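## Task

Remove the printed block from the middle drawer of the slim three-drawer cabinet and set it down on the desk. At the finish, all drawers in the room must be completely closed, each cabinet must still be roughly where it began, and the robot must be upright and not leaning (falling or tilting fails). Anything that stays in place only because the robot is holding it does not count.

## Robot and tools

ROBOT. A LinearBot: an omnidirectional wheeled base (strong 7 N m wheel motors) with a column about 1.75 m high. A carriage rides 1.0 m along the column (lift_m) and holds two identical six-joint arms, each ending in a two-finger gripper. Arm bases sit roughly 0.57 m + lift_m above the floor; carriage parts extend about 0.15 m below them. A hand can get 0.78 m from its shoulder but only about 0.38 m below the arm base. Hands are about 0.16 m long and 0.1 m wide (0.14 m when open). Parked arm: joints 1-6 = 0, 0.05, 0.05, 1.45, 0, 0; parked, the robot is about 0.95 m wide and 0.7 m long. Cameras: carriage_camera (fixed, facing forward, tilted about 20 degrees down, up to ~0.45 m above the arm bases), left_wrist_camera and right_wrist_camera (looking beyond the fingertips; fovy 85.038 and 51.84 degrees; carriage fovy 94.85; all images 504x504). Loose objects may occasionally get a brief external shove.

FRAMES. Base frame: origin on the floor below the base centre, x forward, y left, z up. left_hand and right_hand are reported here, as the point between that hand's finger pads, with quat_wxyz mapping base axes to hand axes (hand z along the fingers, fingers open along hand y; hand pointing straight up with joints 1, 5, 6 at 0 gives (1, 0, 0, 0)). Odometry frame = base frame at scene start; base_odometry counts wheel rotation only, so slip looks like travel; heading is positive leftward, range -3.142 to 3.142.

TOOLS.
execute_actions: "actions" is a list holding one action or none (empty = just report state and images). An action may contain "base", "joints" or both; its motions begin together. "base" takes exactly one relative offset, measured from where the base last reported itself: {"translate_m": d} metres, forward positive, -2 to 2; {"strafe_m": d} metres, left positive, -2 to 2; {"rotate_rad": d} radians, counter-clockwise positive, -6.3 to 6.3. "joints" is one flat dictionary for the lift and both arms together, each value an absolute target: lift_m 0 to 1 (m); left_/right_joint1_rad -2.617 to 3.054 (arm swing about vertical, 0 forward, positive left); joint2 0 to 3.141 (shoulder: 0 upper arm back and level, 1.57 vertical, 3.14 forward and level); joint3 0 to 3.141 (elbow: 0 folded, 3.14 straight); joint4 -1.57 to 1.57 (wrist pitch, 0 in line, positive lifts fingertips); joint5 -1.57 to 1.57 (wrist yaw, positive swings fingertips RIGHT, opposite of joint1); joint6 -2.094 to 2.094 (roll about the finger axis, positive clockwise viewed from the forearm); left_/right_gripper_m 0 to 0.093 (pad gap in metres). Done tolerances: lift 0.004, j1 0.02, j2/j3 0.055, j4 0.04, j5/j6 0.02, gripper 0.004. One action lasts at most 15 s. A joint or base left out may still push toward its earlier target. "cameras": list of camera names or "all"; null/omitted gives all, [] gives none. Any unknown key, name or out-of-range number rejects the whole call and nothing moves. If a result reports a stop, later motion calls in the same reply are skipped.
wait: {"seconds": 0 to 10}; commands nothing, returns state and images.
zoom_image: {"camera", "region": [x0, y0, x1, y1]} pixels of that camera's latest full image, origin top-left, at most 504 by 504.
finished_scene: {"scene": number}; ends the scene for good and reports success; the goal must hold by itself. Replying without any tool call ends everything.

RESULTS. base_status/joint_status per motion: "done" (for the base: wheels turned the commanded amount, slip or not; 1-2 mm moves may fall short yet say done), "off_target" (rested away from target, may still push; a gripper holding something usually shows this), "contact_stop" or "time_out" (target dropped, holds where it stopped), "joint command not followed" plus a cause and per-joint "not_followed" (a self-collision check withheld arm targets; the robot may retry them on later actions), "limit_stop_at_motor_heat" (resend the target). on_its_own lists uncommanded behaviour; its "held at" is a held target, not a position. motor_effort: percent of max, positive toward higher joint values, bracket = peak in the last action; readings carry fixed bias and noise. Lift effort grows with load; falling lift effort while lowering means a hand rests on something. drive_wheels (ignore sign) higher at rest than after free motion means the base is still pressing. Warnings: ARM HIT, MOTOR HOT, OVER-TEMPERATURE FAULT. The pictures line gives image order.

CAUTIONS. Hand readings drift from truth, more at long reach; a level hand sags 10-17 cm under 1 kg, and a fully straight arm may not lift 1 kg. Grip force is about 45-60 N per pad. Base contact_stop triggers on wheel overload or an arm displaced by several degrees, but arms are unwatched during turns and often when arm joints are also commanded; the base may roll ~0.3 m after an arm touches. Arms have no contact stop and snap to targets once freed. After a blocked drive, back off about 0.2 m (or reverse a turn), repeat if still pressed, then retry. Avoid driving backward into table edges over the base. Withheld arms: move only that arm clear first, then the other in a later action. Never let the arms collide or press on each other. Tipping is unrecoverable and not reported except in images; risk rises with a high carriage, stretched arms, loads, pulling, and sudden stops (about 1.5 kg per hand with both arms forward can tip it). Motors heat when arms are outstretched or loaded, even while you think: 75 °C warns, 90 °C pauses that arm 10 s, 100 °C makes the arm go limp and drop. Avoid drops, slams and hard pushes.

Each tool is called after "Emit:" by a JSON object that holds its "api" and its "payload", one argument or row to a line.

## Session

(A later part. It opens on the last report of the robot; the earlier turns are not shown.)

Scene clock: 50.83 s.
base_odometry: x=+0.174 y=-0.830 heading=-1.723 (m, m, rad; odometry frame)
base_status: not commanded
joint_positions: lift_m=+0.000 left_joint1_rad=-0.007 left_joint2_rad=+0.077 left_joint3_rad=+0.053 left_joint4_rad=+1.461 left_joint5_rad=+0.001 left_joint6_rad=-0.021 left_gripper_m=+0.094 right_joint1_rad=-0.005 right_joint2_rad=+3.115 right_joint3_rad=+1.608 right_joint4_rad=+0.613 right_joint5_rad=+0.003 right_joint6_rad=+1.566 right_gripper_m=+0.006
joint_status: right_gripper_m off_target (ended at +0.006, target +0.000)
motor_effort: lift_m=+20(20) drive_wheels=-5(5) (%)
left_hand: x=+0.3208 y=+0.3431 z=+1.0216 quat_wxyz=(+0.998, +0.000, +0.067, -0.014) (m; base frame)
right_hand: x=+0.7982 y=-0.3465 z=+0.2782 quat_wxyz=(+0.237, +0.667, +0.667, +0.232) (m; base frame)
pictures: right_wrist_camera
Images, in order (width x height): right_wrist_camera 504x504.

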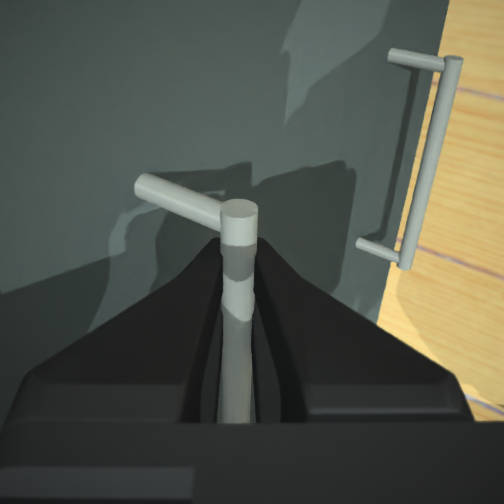

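Gripped (apparently). Pull.

Emit:
{"api": "execute_actions", "payload": {
  "actions": [
    {"base":{"translate_m":-0.08},"joints":{"right_gripper_m":0.0,"right_joint4_rad":0.61}}
  ],
  "cameras": ["right_wrist_camera","carriage_camera"]
}}

Scene clock: 52.33 s.
base_odometry: x=+0.186 y=-0.751 heading=-1.723 (m, m, rad; odometry frame)
base_status: done
joint_positions: lift_m=+0.000 left_joint1_rad=-0.007 left_joint2_rad=+0.077 left_joint3_rad=+0.053 left_joint4_rad=+1.460 left_joint5_rad=+0.001 left_joint6_rad=-0.021 left_gripper_m=+0.094 right_joint1_rad=-0.004 right_joint2_rad=+3.118 right_joint3_rad=+1.608 right_joint4_rad=+0.627 right_joint5_rad=+0.013 right_joint6_rad=+1.566 right_gripper_m=+0.006
joint_status: right_gripper_m off_target (ended at +0.006, target +0.000); the others done
motor_effort: lift_m=+20(20) drive_wheels=+3(10) (%)
left_hand: x=+0.3211 y=+0.3431 z=+1.0216 quat_wxyz=(+0.998, +0.000, +0.067, -0.014) (m; base frame)
right_hand: x=+0.7995 y=-0.3481 z=+0.2789 quat_wxyz=(+0.244, +0.667, +0.664, +0.233) (m; base frame)
pictures: carriage_camera, right_wrist_camera
Images, in order (width x height): carriage_camera 504x504, right_wrist_camera 504x504.

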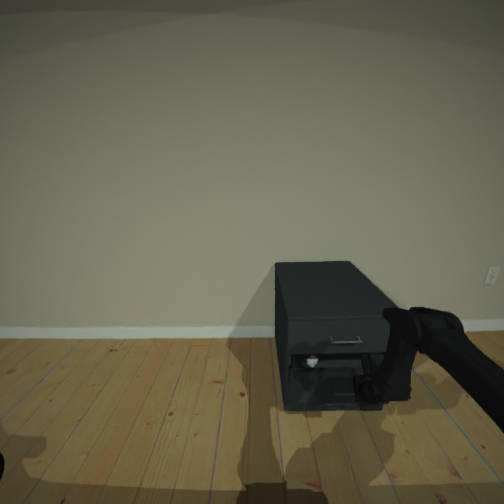

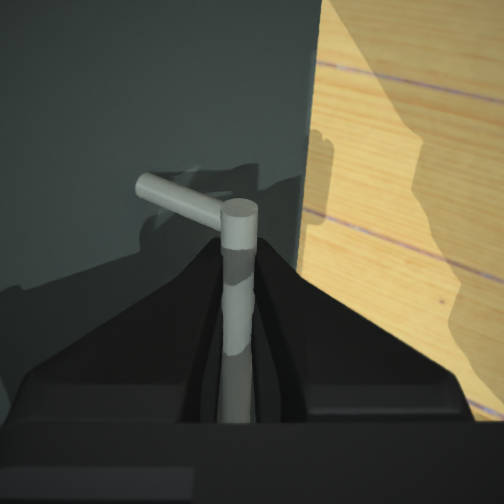

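Opening; something white visible near the front. Pull more.

Emit:
{"api": "execute_actions", "payload": {
  "actions": [
    {"base":{"translate_m":-0.2},"joints":{"right_gripper_m":0.0,"right_joint4_rad":0.61}}
  ],
  "cameras": ["carriage_camera"]
}}

Emit:
{"api": "zoom_image", "payload": {
  "camera": "carriage_camera",
  "region": [250, 240, 450, 440]
}}

Scene clock: 54.57 s.
base_odometry: x=+0.216 y=-0.553 heading=-1.724 (m, m, rad; odometry frame)
base_status: done
joint_positions: lift_m=+0.000 left_joint1_rad=-0.007 left_joint2_rad=+0.077 left_joint3_rad=+0.053 left_joint4_rad=+1.460 left_joint5_rad=+0.001 left_joint6_rad=-0.021 left_gripper_m=+0.094 right_joint1_rad=-0.006 right_joint2_rad=+3.118 right_joint3_rad=+1.608 right_joint4_rad=+0.626 right_joint5_rad=+0.022 right_joint6_rad=+1.565 right_gripper_m=+0.006
joint_status: right_gripper_m off_target (ended at +0.006, target +0.000); the others done
motor_effort: lift_m=+20(20) drive_wheels=-6(12) (%)
left_hand: x=+0.3211 y=+0.3431 z=+1.0216 quat_wxyz=(+0.998, +0.000, +0.067, -0.014) (m; base frame)
right_hand: x=+0.7991 y=-0.3506 z=+0.2786 quat_wxyz=(+0.247, +0.669, +0.663, +0.229) (m; base frame)
pictures: carriage_camera
Images, in order (width x height): carriage_camera 504x504.

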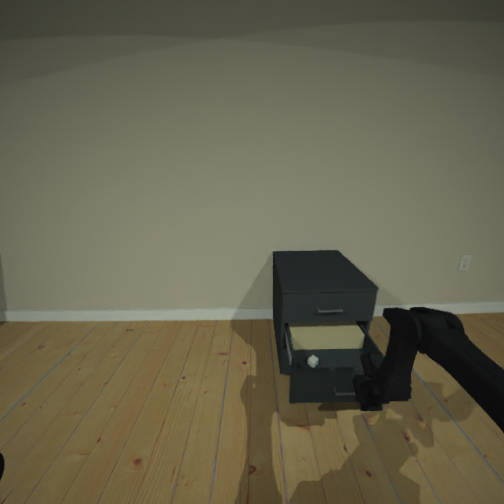

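Region (250, 240, 450, 440) of carriage_camera's 504x504 image, scaled by 2.520, with more detail than that image has.

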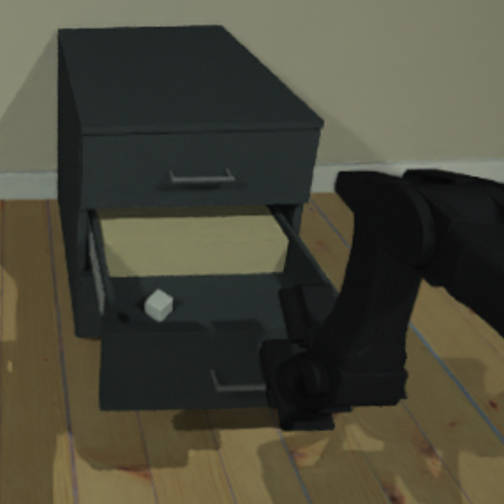

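Emit:
{"api": "execute_actions", "payload": {
  "actions": [
    {"base":{"translate_m":-0.06}}
  ],
  "cameras": ["carriage_camera"]
}}

Scene clock: 56.27 s.
base_odometry: x=+0.225 y=-0.494 heading=-1.725 (m, m, rad; odometry frame)
base_status: done
joint_positions: lift_m=+0.000 left_joint1_rad=-0.007 left_joint2_rad=+0.077 left_joint3_rad=+0.053 left_joint4_rad=+1.459 left_joint5_rad=+0.001 left_joint6_rad=-0.021 left_gripper_m=+0.094 right_joint1_rad=-0.006 right_joint2_rad=+3.118 right_joint3_rad=+1.608 right_joint4_rad=+0.625 right_joint5_rad=+0.024 right_joint6_rad=+1.564 right_gripper_m=+0.006
joint_status: not commanded
motor_effort: lift_m=+20(20) drive_wheels=-5(11) (%)
left_hand: x=+0.3213 y=+0.3431 z=+1.0216 quat_wxyz=(+0.998, +0.000, +0.068, -0.014) (m; base frame)
right_hand: x=+0.7990 y=-0.3509 z=+0.2785 quat_wxyz=(+0.247, +0.669, +0.663, +0.228) (m; base frame)
pictures: carriage_camera
Images, in order (width x height): carriage_camera 504x504.

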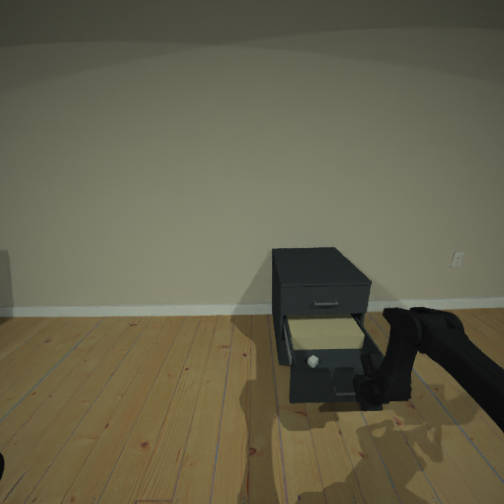

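Emit:
{"api": "execute_actions", "payload": {
  "actions": [
    {"joints":{"right_gripper_m":0.035}}
  ],
  "cameras": []
}}

Emit:
{"api": "execute_actions", "payload": {
  "actions": [
    {"joints":{"lift_m":0.03}}
  ],
  "cameras": ["right_wrist_camera"]
}}

Scene clock: 57.07 s.
base_odometry: x=+0.225 y=-0.494 heading=-1.725 (m, m, rad; odometry frame)
base_status: not commanded
joint_positions: lift_m=+0.000 left_joint1_rad=-0.007 left_joint2_rad=+0.077 left_joint3_rad=+0.053 left_joint4_rad=+1.459 left_joint5_rad=+0.001 left_joint6_rad=-0.021 left_gripper_m=+0.094 right_joint1_rad=-0.005 right_joint2_rad=+3.118 right_joint3_rad=+1.608 right_joint4_rad=+0.615 right_joint5_rad=+0.008 right_joint6_rad=+1.564 right_gripper_m=+0.035
joint_status: all done
motor_effort: lift_m=+20(20) drive_wheels=-5(5) (%)
left_hand: x=+0.3213 y=+0.3431 z=+1.0216 quat_wxyz=(+0.998, +0.000, +0.068, -0.014) (m; base frame)
right_hand: x=+0.7972 y=-0.3475 z=+0.2770 quat_wxyz=(+0.238, +0.668, +0.667, +0.230) (m; base frame)
pictures: none
No camera images: the call's "cameras" was empty. Leave "cameras" out to get every camera's image.

Scene clock: 57.70 s.
base_odometry: x=+0.225 y=-0.494 heading=-1.725 (m, m, rad; odometry frame)
base_status: not commanded
joint_positions: lift_m=+0.030 left_joint1_rad=-0.007 left_joint2_rad=+0.077 left_joint3_rad=+0.053 left_joint4_rad=+1.459 left_joint5_rad=+0.001 left_joint6_rad=-0.021 left_gripper_m=+0.094 right_joint1_rad=-0.005 right_joint2_rad=+3.121 right_joint3_rad=+1.608 right_joint4_rad=+0.612 right_joint5_rad=+0.007 right_joint6_rad=+1.565 right_gripper_m=+0.035
joint_status: all done
motor_effort: lift_m=+25(29) drive_wheels=-5(5) (%)
left_hand: x=+0.3213 y=+0.3431 z=+1.0510 quat_wxyz=(+0.998, +0.000, +0.068, -0.014) (m; base frame)
right_hand: x=+0.7952 y=-0.3473 z=+0.3043 quat_wxyz=(+0.236, +0.668, +0.667, +0.229) (m; base frame)
pictures: right_wrist_camera
Images, in order (width x height): right_wrist_camera 504x504.

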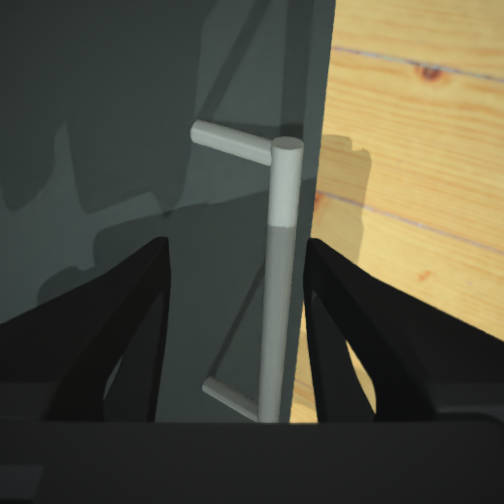

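Emit:
{"api": "execute_actions", "payload": {
  "actions": [
    {"joints":{"lift_m":0.22}}
  ],
  "cameras": []
}}

Emit:
{"api": "execute_actions", "payload": {
  "actions": [
    {"base":{"strafe_m":0.08},"joints":{"right_joint3_rad":1.70,"right_joint4_rad":-0.15,"right_joint5_rad":0,"right_joint6_rad":0,"right_gripper_m":0.093}}
  ],
  "cameras": []
}}

Emit:
{"api": "execute_actions", "payload": {
  "actions": [
    {"base":{"translate_m":0.3}}
  ]
}}

Scene clock: 59.37 s.
base_odometry: x=+0.225 y=-0.494 heading=-1.725 (m, m, rad; odometry frame)
base_status: not commanded
joint_positions: lift_m=+0.220 left_joint1_rad=-0.007 left_joint2_rad=+0.077 left_joint3_rad=+0.053 left_joint4_rad=+1.459 left_joint5_rad=+0.001 left_joint6_rad=-0.021 left_gripper_m=+0.094 right_joint1_rad=-0.005 right_joint2_rad=+3.121 right_joint3_rad=+1.608 right_joint4_rad=+0.610 right_joint5_rad=+0.006 right_joint6_rad=+1.565 right_gripper_m=+0.035
joint_status: all done
motor_effort: lift_m=+25(29) drive_wheels=-4(5) (%)
left_hand: x=+0.3213 y=+0.3431 z=+1.2410 quat_wxyz=(+0.998, +0.000, +0.068, -0.014) (m; base frame)
right_hand: x=+0.7949 y=-0.3472 z=+0.4940 quat_wxyz=(+0.235, +0.669, +0.668, +0.228) (m; base frame)
pictures: none
No camera images: the call's "cameras" was empty. Leave "cameras" out to get every camera's image.

Scene clock: 61.10 s.
base_odometry: x=+0.304 y=-0.506 heading=-1.724 (m, m, rad; odometry frame)
base_status: done
joint_positions: lift_m=+0.220 left_joint1_rad=-0.007 left_joint2_rad=+0.077 left_joint3_rad=+0.053 left_joint4_rad=+1.459 left_joint5_rad=+0.001 left_joint6_rad=-0.021 left_gripper_m=+0.094 right_joint1_rad=-0.003 right_joint2_rad=+3.121 right_joint3_rad=+1.693 right_joint4_rad=-0.149 right_joint5_rad=+0.005 right_joint6_rad=+0.006 right_gripper_m=+0.093
joint_status: all done
motor_effort: lift_m=+25(25) drive_wheels=-1(7) (%)
left_hand: x=+0.3213 y=+0.3431 z=+1.2410 quat_wxyz=(+0.998, +0.000, +0.068, -0.014) (m; base frame)
right_hand: x=+0.6617 y=-0.3454 z=+0.4486 quat_wxyz=(-0.003, +0.005, +1.000, -0.002) (m; base frame)
pictures: none
No camera images: the call's "cameras" was empty. Leave "cameras" out to get every camera's image.

Scene clock: 63.57 s.
base_odometry: x=+0.259 y=-0.803 heading=-1.724 (m, m, rad; odometry frame)
base_status: done
joint_positions: lift_m=+0.220 left_joint1_rad=-0.007 left_joint2_rad=+0.077 left_joint3_rad=+0.053 left_joint4_rad=+1.459 left_joint5_rad=+0.001 left_joint6_rad=-0.021 left_gripper_m=+0.094 right_joint1_rad=-0.003 right_joint2_rad=+3.121 right_joint3_rad=+1.693 right_joint4_rad=-0.150 right_joint5_rad=+0.005 right_joint6_rad=+0.006 right_gripper_m=+0.093
joint_status: not commanded
motor_effort: lift_m=+25(25) drive_wheels=-4(9) (%)
left_hand: x=+0.3213 y=+0.3431 z=+1.2410 quat_wxyz=(+0.998, +0.000, +0.068, -0.014) (m; base frame)
right_hand: x=+0.6615 y=-0.3454 z=+0.4486 quat_wxyz=(-0.003, +0.005, +1.000, -0.002) (m; base frame)
pictures: carriage_camera, left_wrist_camera, right_wrist_camera
Images, in order (width x height): carriage_camera 504x504, left_wrist_camera 504x504, right_wrist_camera 504x504.

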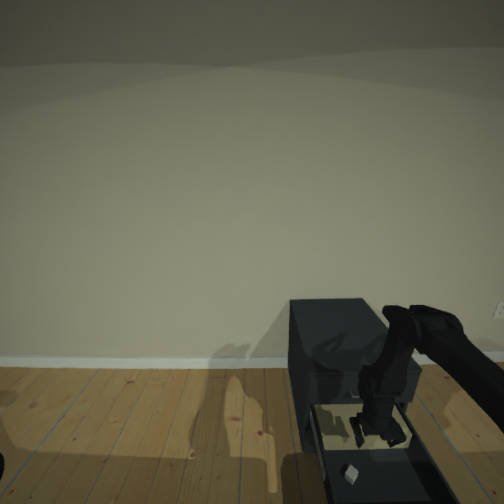

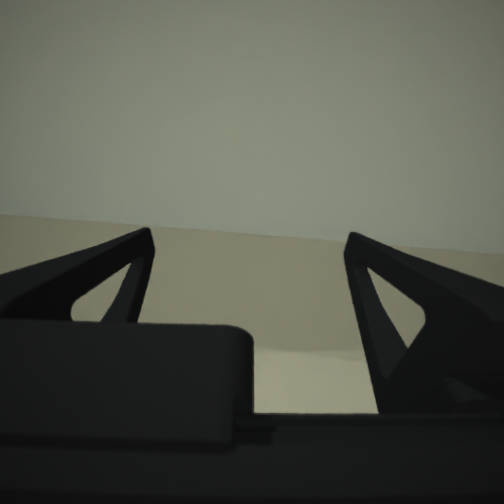

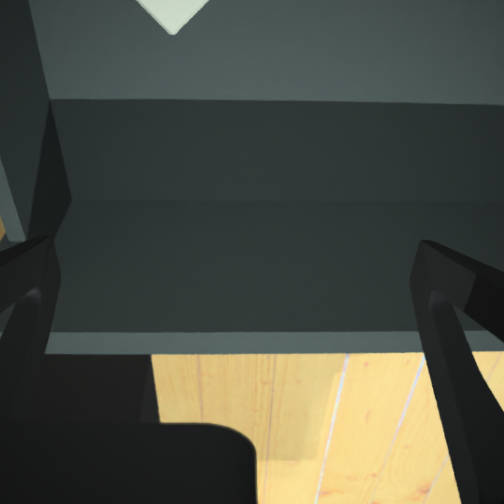

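Emit:
{"api": "execute_actions", "payload": {
  "actions": [
    {"base":{"translate_m":0.1}}
  ],
  "cameras": ["right_wrist_camera","carriage_camera"]
}}

Scene clock: 65.27 s.
base_odometry: x=+0.244 y=-0.901 heading=-1.723 (m, m, rad; odometry frame)
base_status: done
joint_positions: lift_m=+0.220 left_joint1_rad=-0.007 left_joint2_rad=+0.077 left_joint3_rad=+0.053 left_joint4_rad=+1.459 left_joint5_rad=+0.001 left_joint6_rad=-0.021 left_gripper_m=+0.094 right_joint1_rad=-0.003 right_joint2_rad=+3.121 right_joint3_rad=+1.693 right_joint4_rad=-0.149 right_joint5_rad=+0.004 right_joint6_rad=+0.006 right_gripper_m=+0.093
joint_status: not commanded
motor_effort: lift_m=+25(25) drive_wheels=-4(9) (%)
left_hand: x=+0.3212 y=+0.3431 z=+1.2410 quat_wxyz=(+0.998, +0.000, +0.068, -0.014) (m; base frame)
right_hand: x=+0.6616 y=-0.3452 z=+0.4486 quat_wxyz=(-0.003, +0.004, +1.000, -0.002) (m; base frame)
pictures: carriage_camera, right_wrist_camera
Images, in order (width x height): carriage_camera 504x504, right_wrist_camera 504x504.

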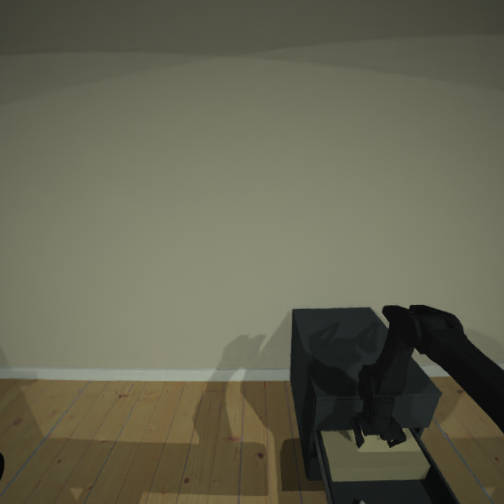

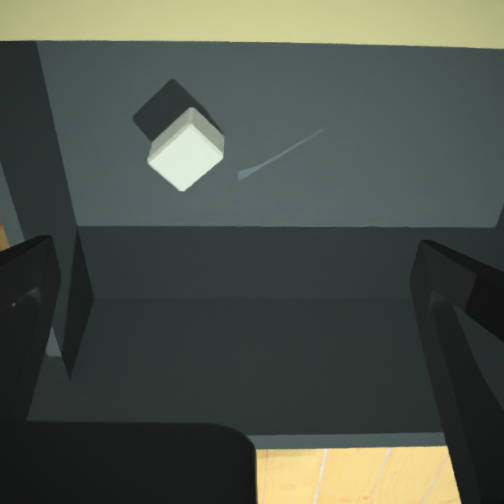

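Emit:
{"api": "execute_actions", "payload": {
  "actions": [
    {"joints":{"lift_m":0.14}}
  ],
  "cameras": ["right_wrist_camera"]
}}

Scene clock: 66.60 s.
base_odometry: x=+0.244 y=-0.901 heading=-1.724 (m, m, rad; odometry frame)
base_status: not commanded
joint_positions: lift_m=+0.140 left_joint1_rad=-0.007 left_joint2_rad=+0.077 left_joint3_rad=+0.053 left_joint4_rad=+1.458 left_joint5_rad=+0.001 left_joint6_rad=-0.021 left_gripper_m=+0.094 right_joint1_rad=+0.000 right_joint2_rad=+3.122 right_joint3_rad=+1.677 right_joint4_rad=-0.178 right_joint5_rad=+0.000 right_joint6_rad=+0.000 right_gripper_m=+0.093
joint_status: all done
motor_effort: lift_m=+19(20) drive_wheels=+2(10) (%)
left_hand: x=+0.3215 y=+0.3431 z=+1.1616 quat_wxyz=(+0.998, +0.000, +0.068, -0.014) (m; base frame)
right_hand: x=+0.6465 y=-0.3437 z=+0.3679 quat_wxyz=(-0.026, +0.000, +1.000, +0.000) (m; base frame)
pictures: right_wrist_camera
Images, in order (width x height): right_wrist_camera 504x504.

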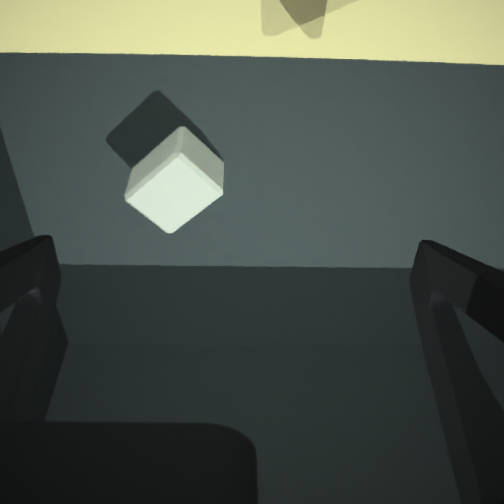

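Emit:
{"api": "execute_actions", "payload": {
  "actions": [
    {"base":{"translate_m":-0.05}}
  ],
  "cameras": ["right_wrist_camera","carriage_camera"]
}}

Emit:
{"api": "zoom_image", "payload": {
  "camera": "carriage_camera",
  "region": [270, 290, 484, 504]
}}

Scene clock: 68.10 s.
base_odometry: x=+0.251 y=-0.852 heading=-1.723 (m, m, rad; odometry frame)
base_status: done
joint_positions: lift_m=+0.140 left_joint1_rad=-0.007 left_joint2_rad=+0.077 left_joint3_rad=+0.053 left_joint4_rad=+1.458 left_joint5_rad=+0.001 left_joint6_rad=-0.021 left_gripper_m=+0.094 right_joint1_rad=+0.000 right_joint2_rad=+3.122 right_joint3_rad=+1.677 right_joint4_rad=-0.156 right_joint5_rad=+0.000 right_joint6_rad=+0.000 right_gripper_m=+0.093
joint_status: not commanded
motor_effort: lift_m=+19(19) drive_wheels=+2(8) (%)
left_hand: x=+0.3215 y=+0.3431 z=+1.1616 quat_wxyz=(+0.998, +0.000, +0.068, -0.014) (m; base frame)
right_hand: x=+0.6520 y=-0.3437 z=+0.3677 quat_wxyz=(-0.015, +0.000, +1.000, +0.000) (m; base frame)
pictures: carriage_camera, right_wrist_camera
Images, in order (width x height): carriage_camera 504x504, right_wrist_camera 504x504.

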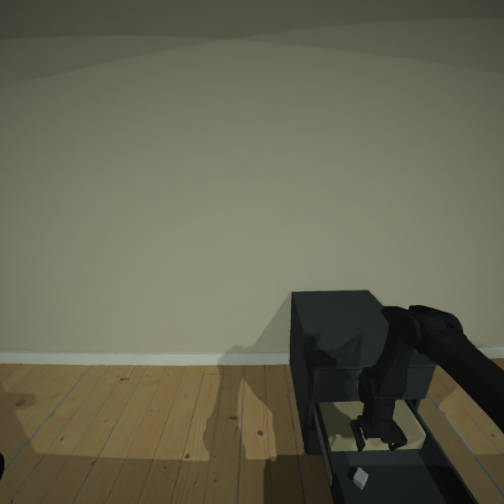

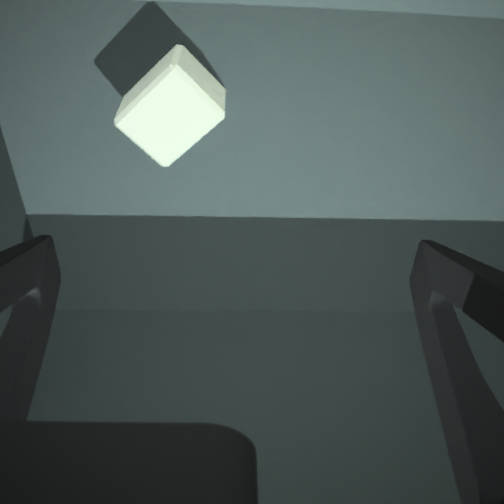

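Region (270, 290, 484, 504) of carriage_camera's 504x504 image, scaled by 2.355, with more detail than that image has.

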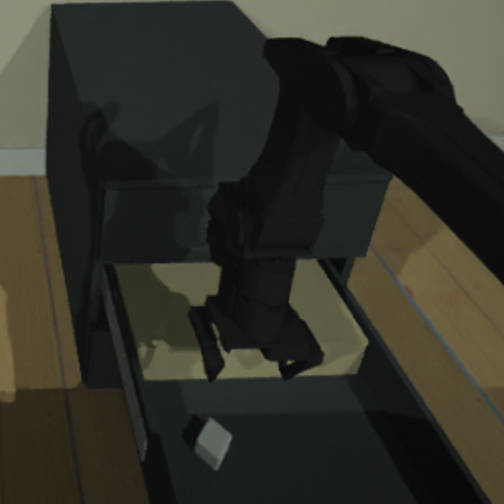

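Emit:
{"api": "execute_actions", "payload": {
  "actions": [
    {"base":{"strafe_m":0.03},"joints":{"right_joint6_rad":0.785,"right_gripper_m":0.065,"right_joint3_rad":1.70,"right_joint4_rad":-0.15}}
  ],
  "cameras": ["right_wrist_camera"]
}}

Scene clock: 70.13 s.
base_odometry: x=+0.281 y=-0.857 heading=-1.724 (m, m, rad; odometry frame)
base_status: done
joint_positions: lift_m=+0.140 left_joint1_rad=-0.007 left_joint2_rad=+0.077 left_joint3_rad=+0.053 left_joint4_rad=+1.458 left_joint5_rad=+0.001 left_joint6_rad=-0.021 left_gripper_m=+0.094 right_joint1_rad=+0.000 right_joint2_rad=+3.122 right_joint3_rad=+1.677 right_joint4_rad=-0.154 right_joint5_rad=+0.000 right_joint6_rad=+0.779 right_gripper_m=+0.065
joint_status: all done
motor_effort: lift_m=+19(19) drive_wheels=+2(7) (%)
left_hand: x=+0.3215 y=+0.3431 z=+1.1616 quat_wxyz=(+0.998, +0.000, +0.068, -0.014) (m; base frame)
right_hand: x=+0.6523 y=-0.3437 z=+0.3676 quat_wxyz=(-0.013, +0.380, +0.925, -0.006) (m; base frame)
pictures: right_wrist_camera
Images, in order (width x height): right_wrist_camera 504x504.

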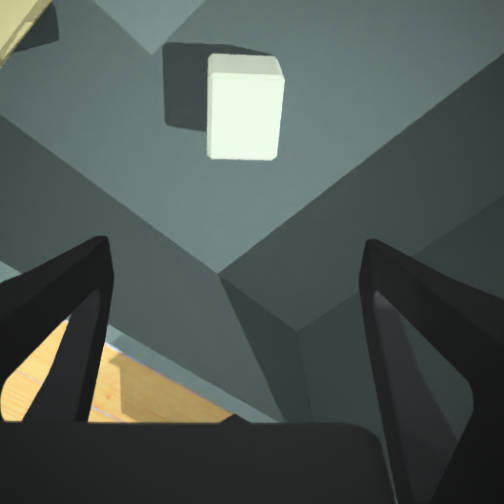

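Emit:
{"api": "execute_actions", "payload": {
  "actions": [
    {"joints":{"lift_m":0.08}}
  ],
  "cameras": ["right_wrist_camera"]
}}

Scene clock: 71.00 s.
base_odometry: x=+0.281 y=-0.857 heading=-1.724 (m, m, rad; odometry frame)
base_status: not commanded
joint_positions: lift_m=+0.080 left_joint1_rad=-0.007 left_joint2_rad=+0.077 left_joint3_rad=+0.053 left_joint4_rad=+1.459 left_joint5_rad=+0.001 left_joint6_rad=-0.021 left_gripper_m=+0.094 right_joint1_rad=+0.000 right_joint2_rad=+3.122 right_joint3_rad=+1.681 right_joint4_rad=-0.151 right_joint5_rad=+0.000 right_joint6_rad=+0.779 right_gripper_m=+0.065
joint_status: all done
motor_effort: lift_m=+19(20) drive_wheels=+2(3) (%)
left_hand: x=+0.3214 y=+0.3431 z=+1.1016 quat_wxyz=(+0.998, +0.000, +0.068, -0.014) (m; base frame)
right_hand: x=+0.6549 y=-0.3437 z=+0.3079 quat_wxyz=(-0.010, +0.380, +0.925, -0.004) (m; base frame)
pictures: right_wrist_camera
Images, in order (width x height): right_wrist_camera 504x504.

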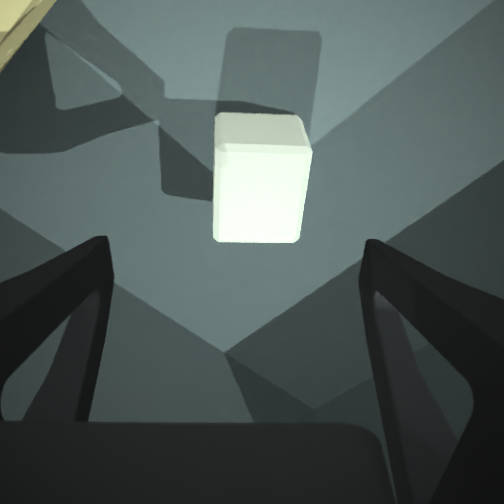

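Emit:
{"api": "execute_actions", "payload": {
  "actions": [
    {"joints":{"lift_m":0.035}}
  ],
  "cameras": ["right_wrist_camera"]
}}

Scene clock: 71.87 s.
base_odometry: x=+0.281 y=-0.857 heading=-1.724 (m, m, rad; odometry frame)
base_status: not commanded
joint_positions: lift_m=+0.035 left_joint1_rad=-0.007 left_joint2_rad=+0.077 left_joint3_rad=+0.053 left_joint4_rad=+1.459 left_joint5_rad=+0.001 left_joint6_rad=-0.021 left_gripper_m=+0.094 right_joint1_rad=+0.000 right_joint2_rad=+3.122 right_joint3_rad=+1.683 right_joint4_rad=-0.150 right_joint5_rad=+0.000 right_joint6_rad=+0.779 right_gripper_m=+0.065
joint_status: all done
motor_effort: lift_m=+19(19) drive_wheels=+2(3) (%)
left_hand: x=+0.3214 y=+0.3431 z=+1.0566 quat_wxyz=(+0.998, +0.000, +0.068, -0.014) (m; base frame)
right_hand: x=+0.6564 y=-0.3437 z=+0.2632 quat_wxyz=(-0.008, +0.380, +0.925, -0.004) (m; base frame)
pictures: right_wrist_camera
Images, in order (width x height): right_wrist_camera 504x504.

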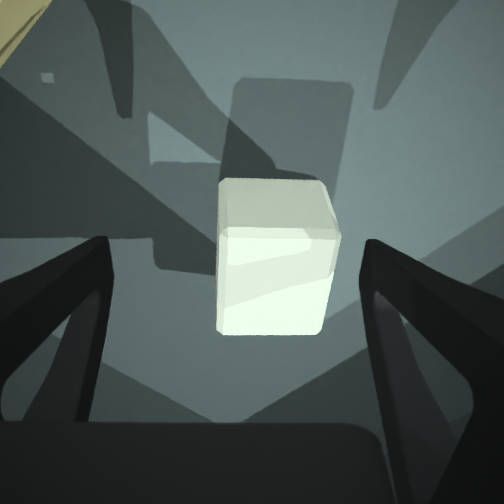

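Emit:
{"api": "execute_actions", "payload": {
  "actions": [
    {"base":{"translate_m":-0.016},"joints":{"right_gripper_m":0.056}}
  ],
  "cameras": ["right_wrist_camera"]
}}

Scene clock: 73.00 s.
base_odometry: x=+0.283 y=-0.841 heading=-1.724 (m, m, rad; odometry frame)
base_status: done
joint_positions: lift_m=+0.035 left_joint1_rad=-0.007 left_joint2_rad=+0.077 left_joint3_rad=+0.053 left_joint4_rad=+1.459 left_joint5_rad=+0.001 left_joint6_rad=-0.021 left_gripper_m=+0.094 right_joint1_rad=+0.000 right_joint2_rad=+3.122 right_joint3_rad=+1.683 right_joint4_rad=-0.151 right_joint5_rad=+0.000 right_joint6_rad=+0.779 right_gripper_m=+0.056
joint_status: all done
motor_effort: lift_m=+19(19) drive_wheels=+1(5) (%)
left_hand: x=+0.3213 y=+0.3431 z=+1.0566 quat_wxyz=(+0.998, +0.000, +0.068, -0.014) (m; base frame)
right_hand: x=+0.6563 y=-0.3437 z=+0.2632 quat_wxyz=(-0.008, +0.380, +0.925, -0.004) (m; base frame)
pictures: right_wrist_camera
Images, in order (width x height): right_wrist_camera 504x504.

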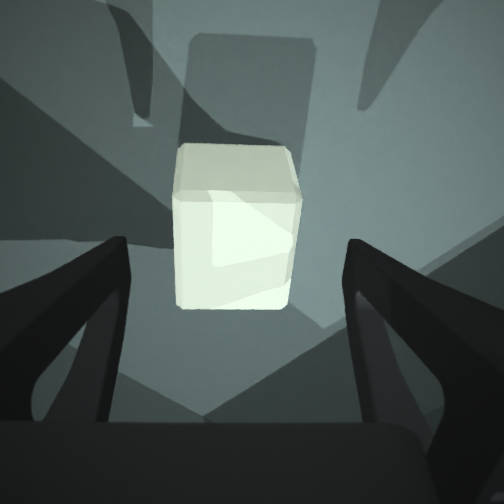

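Emit:
{"api": "execute_actions", "payload": {
  "actions": [
    {"joints":{"lift_m":0.0}}
  ],
  "cameras": ["right_wrist_camera"]
}}

Scene clock: 73.87 s.
base_odometry: x=+0.283 y=-0.841 heading=-1.724 (m, m, rad; odometry frame)
base_status: not commanded
joint_positions: lift_m=+0.001 left_joint1_rad=-0.007 left_joint2_rad=+0.077 left_joint3_rad=+0.053 left_joint4_rad=+1.460 left_joint5_rad=+0.001 left_joint6_rad=-0.021 left_gripper_m=+0.094 right_joint1_rad=-0.001 right_joint2_rad=+3.109 right_joint3_rad=+1.684 right_joint4_rad=-0.163 right_joint5_rad=-0.002 right_joint6_rad=+0.779 right_gripper_m=+0.056
joint_status: all done
motor_effort: lift_m=+17(20) drive_wheels=+1(2) (%)
left_hand: x=+0.3211 y=+0.3431 z=+1.0219 quat_wxyz=(+0.998, +0.000, +0.067, -0.014) (m; base frame)
right_hand: x=+0.6595 y=-0.3437 z=+0.2331 quat_wxyz=(-0.008, +0.381, +0.925, -0.002) (m; base frame)
pictures: right_wrist_camera
Images, in order (width x height): right_wrist_camera 504x504.

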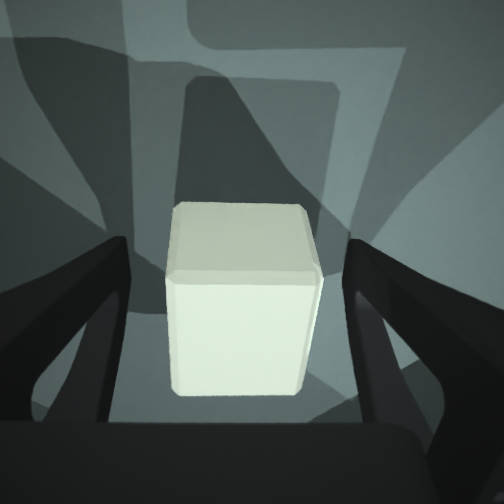

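Tips touched the floor, it seems. Close.

Emit:
{"api": "execute_actions", "payload": {
  "actions": [
    {"joints":{"lift_m":0.008,"right_gripper_m":0.0}}
  ],
  "cameras": ["right_wrist_camera"]
}}

Emit:
{"api": "execute_actions", "payload": {
  "actions": [
    {"joints":{"lift_m":0.3,"right_gripper_m":0.0}}
  ],
  "cameras": ["right_wrist_camera","carriage_camera"]
}}

Scene clock: 74.63 s.
base_odometry: x=+0.283 y=-0.841 heading=-1.724 (m, m, rad; odometry frame)
base_status: not commanded
joint_positions: lift_m=+0.008 left_joint1_rad=-0.007 left_joint2_rad=+0.077 left_joint3_rad=+0.053 left_joint4_rad=+1.460 left_joint5_rad=+0.001 left_joint6_rad=-0.021 left_gripper_m=+0.094 right_joint1_rad=-0.001 right_joint2_rad=+3.115 right_joint3_rad=+1.685 right_joint4_rad=-0.153 right_joint5_rad=-0.004 right_joint6_rad=+0.780 right_gripper_m=+0.031
joint_status: right_gripper_m off_target (ended at +0.031, target +0.000); the others done
motor_effort: lift_m=+25(29) drive_wheels=+0(1) (%)
left_hand: x=+0.3211 y=+0.3431 z=+1.0290 quat_wxyz=(+0.998, +0.000, +0.067, -0.014) (m; base frame)
right_hand: x=+0.6593 y=-0.3433 z=+0.2379 quat_wxyz=(-0.007, +0.381, +0.925, -0.001) (m; base frame)
pictures: right_wrist_camera
Images, in order (width x height): right_wrist_camera 504x504.

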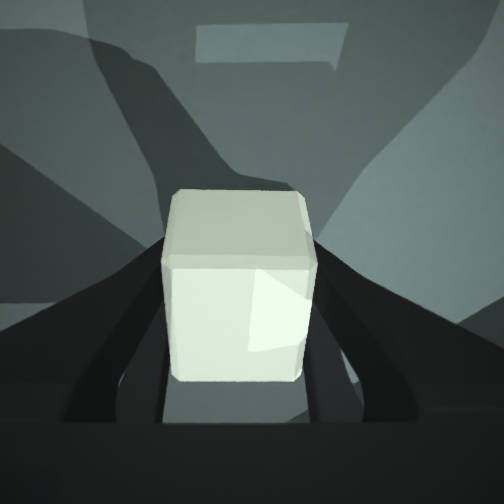

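Scene clock: 76.33 s.
base_odometry: x=+0.283 y=-0.841 heading=-1.724 (m, m, rad; odometry frame)
base_status: not commanded
joint_positions: lift_m=+0.300 left_joint1_rad=-0.007 left_joint2_rad=+0.077 left_joint3_rad=+0.053 left_joint4_rad=+1.460 left_joint5_rad=+0.001 left_joint6_rad=-0.021 left_gripper_m=+0.094 right_joint1_rad=-0.001 right_joint2_rad=+3.122 right_joint3_rad=+1.685 right_joint4_rad=-0.151 right_joint5_rad=-0.004 right_joint6_rad=+0.780 right_gripper_m=+0.031
joint_status: right_gripper_m off_target (ended at +0.031, target +0.000); the others done
motor_effort: lift_m=+25(31) drive_wheels=+0(1) (%)
left_hand: x=+0.3211 y=+0.3431 z=+1.3210 quat_wxyz=(+0.998, +0.000, +0.067, -0.014) (m; base frame)
right_hand: x=+0.6568 y=-0.3433 z=+0.5276 quat_wxyz=(-0.009, +0.381, +0.925, -0.001) (m; base frame)
pictures: carriage_camera, right_wrist_camera
Images, in order (width x height): carriage_camera 504x504, right_wrist_camera 504x504.

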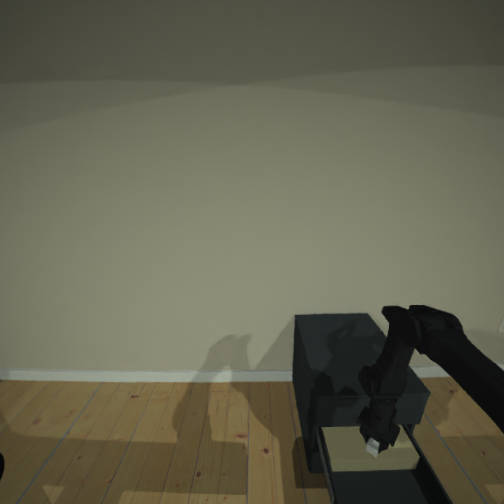

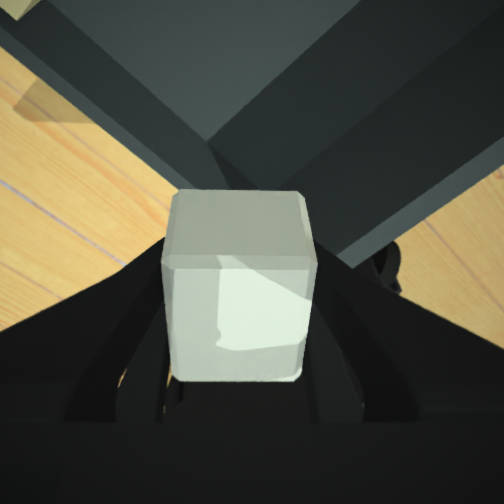

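Emit:
{"api": "execute_actions", "payload": {
  "actions": [
    {"base":{"translate_m":-0.5},"joints":{"right_gripper_m":0.0,"right_joint2_rad":1.3,"right_joint3_rad":0.9,"right_joint4_rad":0.0,"right_joint6_rad":0}}
  ],
  "cameras": []
}}

Emit:
{"api": "execute_actions", "payload": {
  "actions": [
    {"base":{"strafe_m":-0.695},"joints":{"lift_m":0.03,"right_gripper_m":0.0,"left_joint2_rad":3.1,"left_joint3_rad":1.6,"left_joint4_rad":0.55,"left_gripper_m":0.0}}
  ]
}}

Scene clock: 79.73 s.
base_odometry: x=+0.360 y=-0.347 heading=-1.724 (m, m, rad; odometry frame)
base_status: done
joint_positions: lift_m=+0.300 left_joint1_rad=-0.007 left_joint2_rad=+0.077 left_joint3_rad=+0.053 left_joint4_rad=+1.460 left_joint5_rad=+0.001 left_joint6_rad=-0.021 left_gripper_m=+0.094 right_joint1_rad=-0.001 right_joint2_rad=+1.307 right_joint3_rad=+0.917 right_joint4_rad=-0.002 right_joint5_rad=-0.004 right_joint6_rad=+0.006 right_gripper_m=+0.031
joint_status: right_gripper_m off_target (ended at +0.031, target +0.000); the others done
motor_effort: lift_m=+25(25) drive_wheels=-1(9) (%)
left_hand: x=+0.3210 y=+0.3431 z=+1.3210 quat_wxyz=(+0.998, +0.000, +0.067, -0.014) (m; base frame)
right_hand: x=+0.7126 y=-0.3434 z=+1.1263 quat_wxyz=(+0.556, +0.002, +0.831, +0.003) (m; base frame)
pictures: none
No camera images: the call's "cameras" was empty. Leave "cameras" out to get every camera's image.

Scene clock: 83.43 s.
base_odometry: x=-0.327 y=-0.241 heading=-1.724 (m, m, rad; odometry frame)
base_status: done
joint_positions: lift_m=+0.030 left_joint1_rad=-0.009 left_joint2_rad=+3.105 left_joint3_rad=+1.585 left_joint4_rad=+0.532 left_joint5_rad=+0.001 left_joint6_rad=-0.021 left_gripper_m=+0.001 right_joint1_rad=-0.001 right_joint2_rad=+1.307 right_joint3_rad=+0.906 right_joint4_rad=-0.012 right_joint5_rad=-0.003 right_joint6_rad=+0.006 right_gripper_m=+0.031
joint_status: right_gripper_m off_target (ended at +0.031, target +0.000); the others done
motor_effort: lift_m=+19(19) drive_wheels=-2(8) (%)
left_hand: x=+0.7765 y=+0.3388 z=+0.2965 quat_wxyz=(+0.287, -0.005, +0.958, -0.005) (m; base frame)
right_hand: x=+0.7102 y=-0.3436 z=+0.8497 quat_wxyz=(+0.547, +0.002, +0.837, +0.003) (m; base frame)
pictures: carriage_camera, left_wrist_camera, right_wrist_camera
Images, in order (width x height): carriage_camera 504x504, left_wrist_camera 504x504, right_wrist_camera 504x504.

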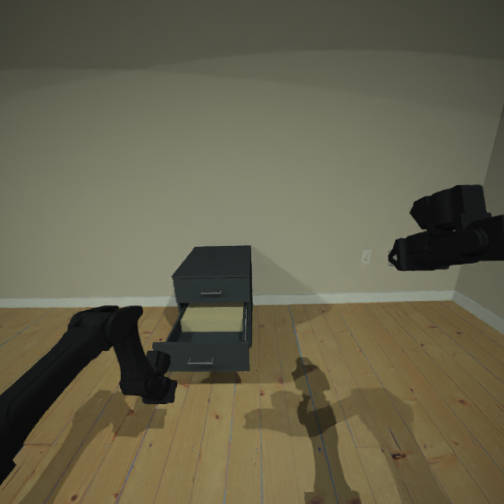

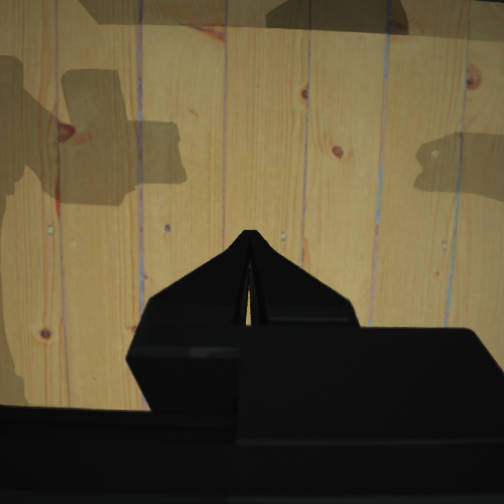

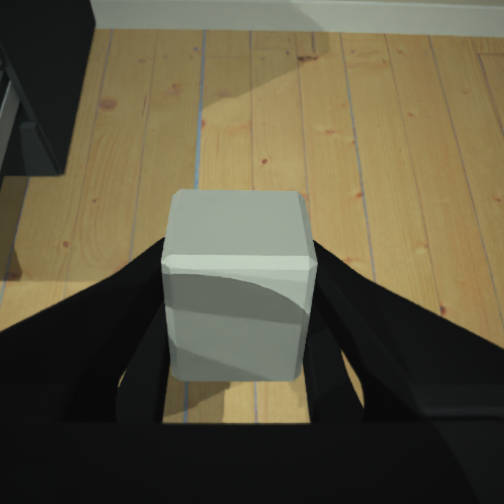

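Emit:
{"api": "execute_actions", "payload": {
  "actions": [
    {"joints":{"left_joint6_rad":-1.571,"right_gripper_m":0.0}}
  ],
  "cameras": []
}}

Emit:
{"api": "execute_actions", "payload": {
  "actions": [
    {"base":{"translate_m":0.48},"joints":{"right_gripper_m":0.0,"left_joint4_rad":0.55}}
  ],
  "cameras": ["carriage_camera","left_wrist_camera"]
}}

Scene clock: 85.47 s.
base_odometry: x=-0.327 y=-0.241 heading=-1.724 (m, m, rad; odometry frame)
base_status: not commanded
joint_positions: lift_m=+0.030 left_joint1_rad=-0.009 left_joint2_rad=+3.105 left_joint3_rad=+1.585 left_joint4_rad=+0.533 left_joint5_rad=+0.001 left_joint6_rad=-1.567 left_gripper_m=+0.001 right_joint1_rad=-0.001 right_joint2_rad=+1.307 right_joint3_rad=+0.906 right_joint4_rad=-0.012 right_joint5_rad=-0.003 right_joint6_rad=+0.006 right_gripper_m=+0.031
joint_status: right_gripper_m off_target (ended at +0.031, target +0.000); the others done
motor_effort: lift_m=+19(19) drive_wheels=-2(2) (%)
left_hand: x=+0.7766 y=+0.3388 z=+0.2966 quat_wxyz=(+0.202, -0.673, +0.682, -0.204) (m; base frame)
right_hand: x=+0.7102 y=-0.3436 z=+0.8497 quat_wxyz=(+0.547, +0.002, +0.837, +0.003) (m; base frame)
pictures: none
No camera images: the call's "cameras" was empty. Leave "cameras" out to get every camera's image.

Scene clock: 88.53 s.
base_odometry: x=-0.401 y=-0.715 heading=-1.725 (m, m, rad; odometry frame)
base_status: done
joint_positions: lift_m=+0.030 left_joint1_rad=-0.009 left_joint2_rad=+3.125 left_joint3_rad=+1.583 left_joint4_rad=+0.534 left_joint5_rad=+0.001 left_joint6_rad=-1.569 left_gripper_m=+0.001 right_joint1_rad=-0.001 right_joint2_rad=+1.307 right_joint3_rad=+0.906 right_joint4_rad=-0.010 right_joint5_rad=-0.003 right_joint6_rad=+0.006 right_gripper_m=+0.031
joint_status: right_gripper_m off_target (ended at +0.031, target +0.000); the others done
motor_effort: lift_m=+19(19) drive_wheels=-4(12) (%)
left_hand: x=+0.7670 y=+0.3388 z=+0.2868 quat_wxyz=(+0.195, -0.676, +0.683, -0.197) (m; base frame)
right_hand: x=+0.7105 y=-0.3436 z=+0.8502 quat_wxyz=(+0.548, +0.002, +0.836, +0.003) (m; base frame)
pictures: carriage_camera, left_wrist_camera
Images, in order (width x height): carriage_camera 504x504, left_wrist_camera 504x504.

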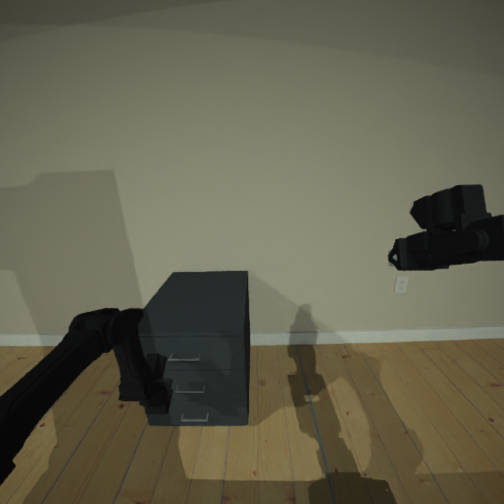

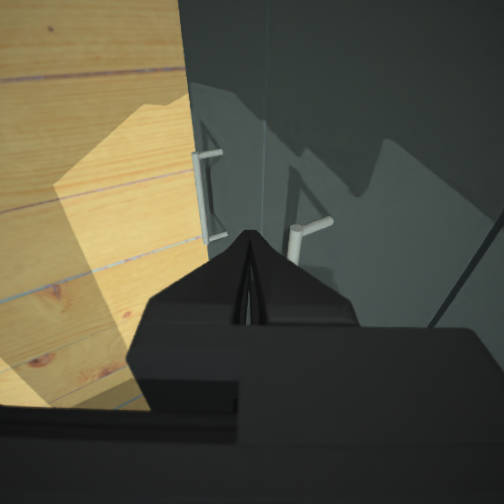

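Emit:
{"api": "execute_actions", "payload": {
  "actions": [
    {"base":{"translate_m":0.06},"joints":{"right_gripper_m":0.0,"left_joint4_rad":0.55}}
  ],
  "cameras": ["carriage_camera","left_wrist_camera"]
}}

Scene clock: 90.07 s.
base_odometry: x=-0.410 y=-0.774 heading=-1.725 (m, m, rad; odometry frame)
base_status: done
joint_positions: lift_m=+0.030 left_joint1_rad=-0.009 left_joint2_rad=+3.125 left_joint3_rad=+1.583 left_joint4_rad=+0.538 left_joint5_rad=+0.001 left_joint6_rad=-1.569 left_gripper_m=+0.001 right_joint1_rad=-0.001 right_joint2_rad=+1.307 right_joint3_rad=+0.906 right_joint4_rad=-0.009 right_joint5_rad=-0.003 right_joint6_rad=+0.006 right_gripper_m=+0.031
joint_status: right_gripper_m off_target (ended at +0.031, target +0.000); the others done
motor_effort: lift_m=+19(19) drive_wheels=+3(9) (%)
left_hand: x=+0.7680 y=+0.3388 z=+0.2874 quat_wxyz=(+0.197, -0.675, +0.683, -0.199) (m; base frame)
right_hand: x=+0.7105 y=-0.3436 z=+0.8503 quat_wxyz=(+0.548, +0.002, +0.836, +0.003) (m; base frame)
pictures: carriage_camera, left_wrist_camera
Images, in order (width x height): carriage_camera 504x504, left_wrist_camera 504x504.

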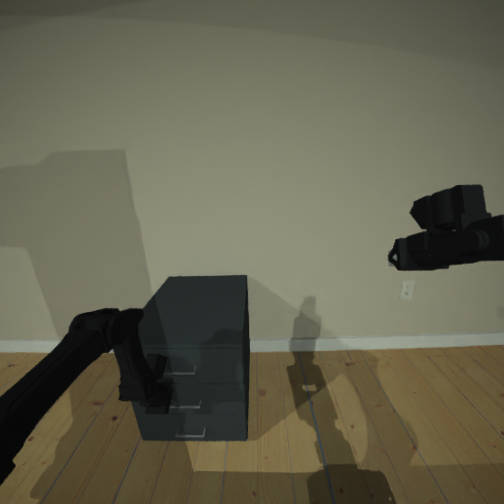

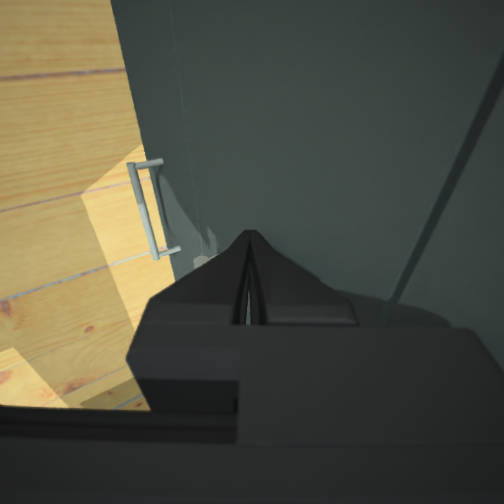

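Emit:
{"api": "execute_actions", "payload": {
  "actions": [
    {"base":{"translate_m":0.035},"joints":{"right_gripper_m":0.0,"left_joint4_rad":0.55}}
  ],
  "cameras": ["carriage_camera","left_wrist_camera"]
}}

Scene clock: 91.30 s.
base_odometry: x=-0.416 y=-0.808 heading=-1.725 (m, m, rad; odometry frame)
base_status: translate_m contact_stop (by the wheels' count: +0.034 of +0.035)
joint_positions: lift_m=+0.030 left_joint1_rad=-0.010 left_joint2_rad=+3.142 left_joint3_rad=+1.492 left_joint4_rad=+0.599 left_joint5_rad=-0.004 left_joint6_rad=-1.572 left_gripper_m=+0.000 right_joint1_rad=-0.001 right_joint2_rad=+1.307 right_joint3_rad=+0.906 right_joint4_rad=-0.008 right_joint5_rad=-0.003 right_joint6_rad=+0.006 right_gripper_m=+0.031
joint_status: left_joint4_rad off_target (ended at +0.599, target +0.550); right_gripper_m off_target (ended at +0.031, target +0.000)
motor_effort: lift_m=+19(19) drive_wheels=+7(13) (%)
left_hand: x=+0.7316 y=+0.3398 z=+0.2712 quat_wxyz=(+0.182, -0.681, +0.686, -0.181) (m; base frame)
right_hand: x=+0.7106 y=-0.3437 z=+0.8506 quat_wxyz=(+0.549, +0.002, +0.836, +0.002) (m; base frame)
pictures: carriage_camera, left_wrist_camera
Images, in order (width x height): carriage_camera 504x504, left_wrist_camera 504x504.

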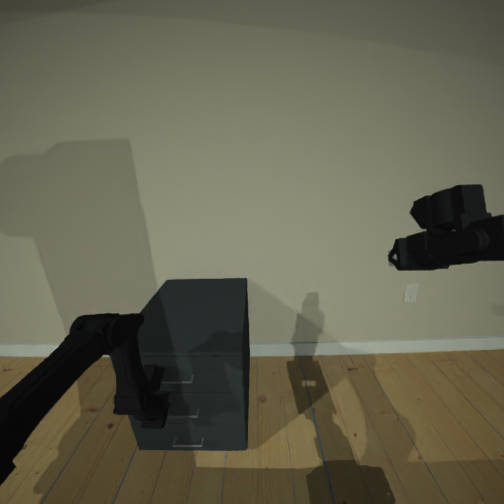

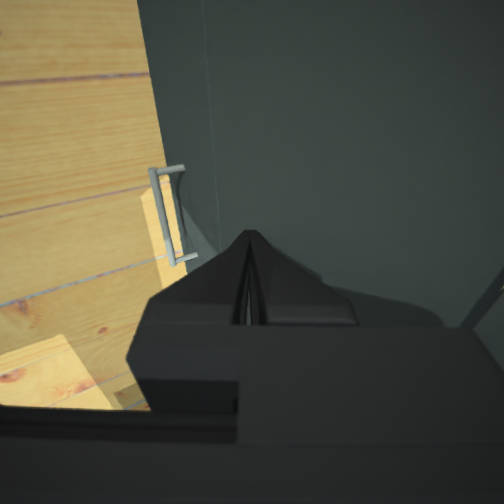

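Pressed firmly shut. Back off and check.

Emit:
{"api": "execute_actions", "payload": {
  "actions": [
    {"base":{"translate_m":-0.4}}
  ],
  "cameras": ["carriage_camera"]
}}

Emit:
{"api": "zoom_image", "payload": {
  "camera": "carriage_camera",
  "region": [130, 230, 300, 400]
}}

Scene clock: 94.20 s.
base_odometry: x=-0.355 y=-0.412 heading=-1.725 (m, m, rad; odometry frame)
base_status: done
joint_positions: lift_m=+0.030 left_joint1_rad=-0.008 left_joint2_rad=+3.114 left_joint3_rad=+1.584 left_joint4_rad=+0.548 left_joint5_rad=-0.004 left_joint6_rad=-1.572 left_gripper_m=+0.000 right_joint1_rad=-0.001 right_joint2_rad=+1.307 right_joint3_rad=+0.906 right_joint4_rad=-0.007 right_joint5_rad=-0.003 right_joint6_rad=+0.006 right_gripper_m=+0.031
joint_status: not commanded
on_its_own: left_joint4_rad moved -0.051 to your old target +0.550
motor_effort: lift_m=+19(19) drive_wheels=-2(11) (%)
left_hand: x=+0.7752 y=+0.3401 z=+0.2941 quat_wxyz=(+0.205, -0.675, +0.679, -0.205) (m; base frame)
right_hand: x=+0.7107 y=-0.3437 z=+0.8507 quat_wxyz=(+0.549, +0.002, +0.836, +0.002) (m; base frame)
pictures: carriage_camera
Images, in order (width x height): carriage_camera 504x504.

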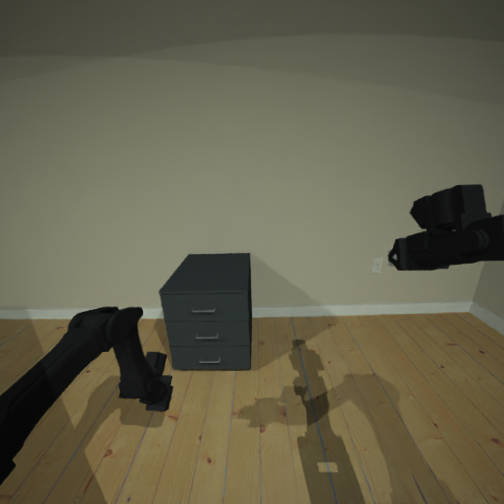

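Region (130, 230, 300, 400) of carriage_camera's 504x504 image, scaled by 2.965, with more detail than that image has.

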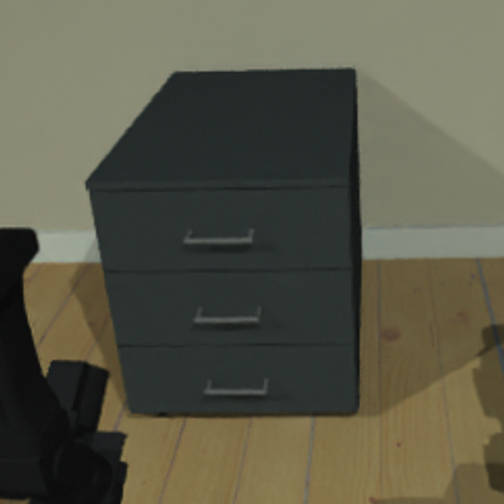

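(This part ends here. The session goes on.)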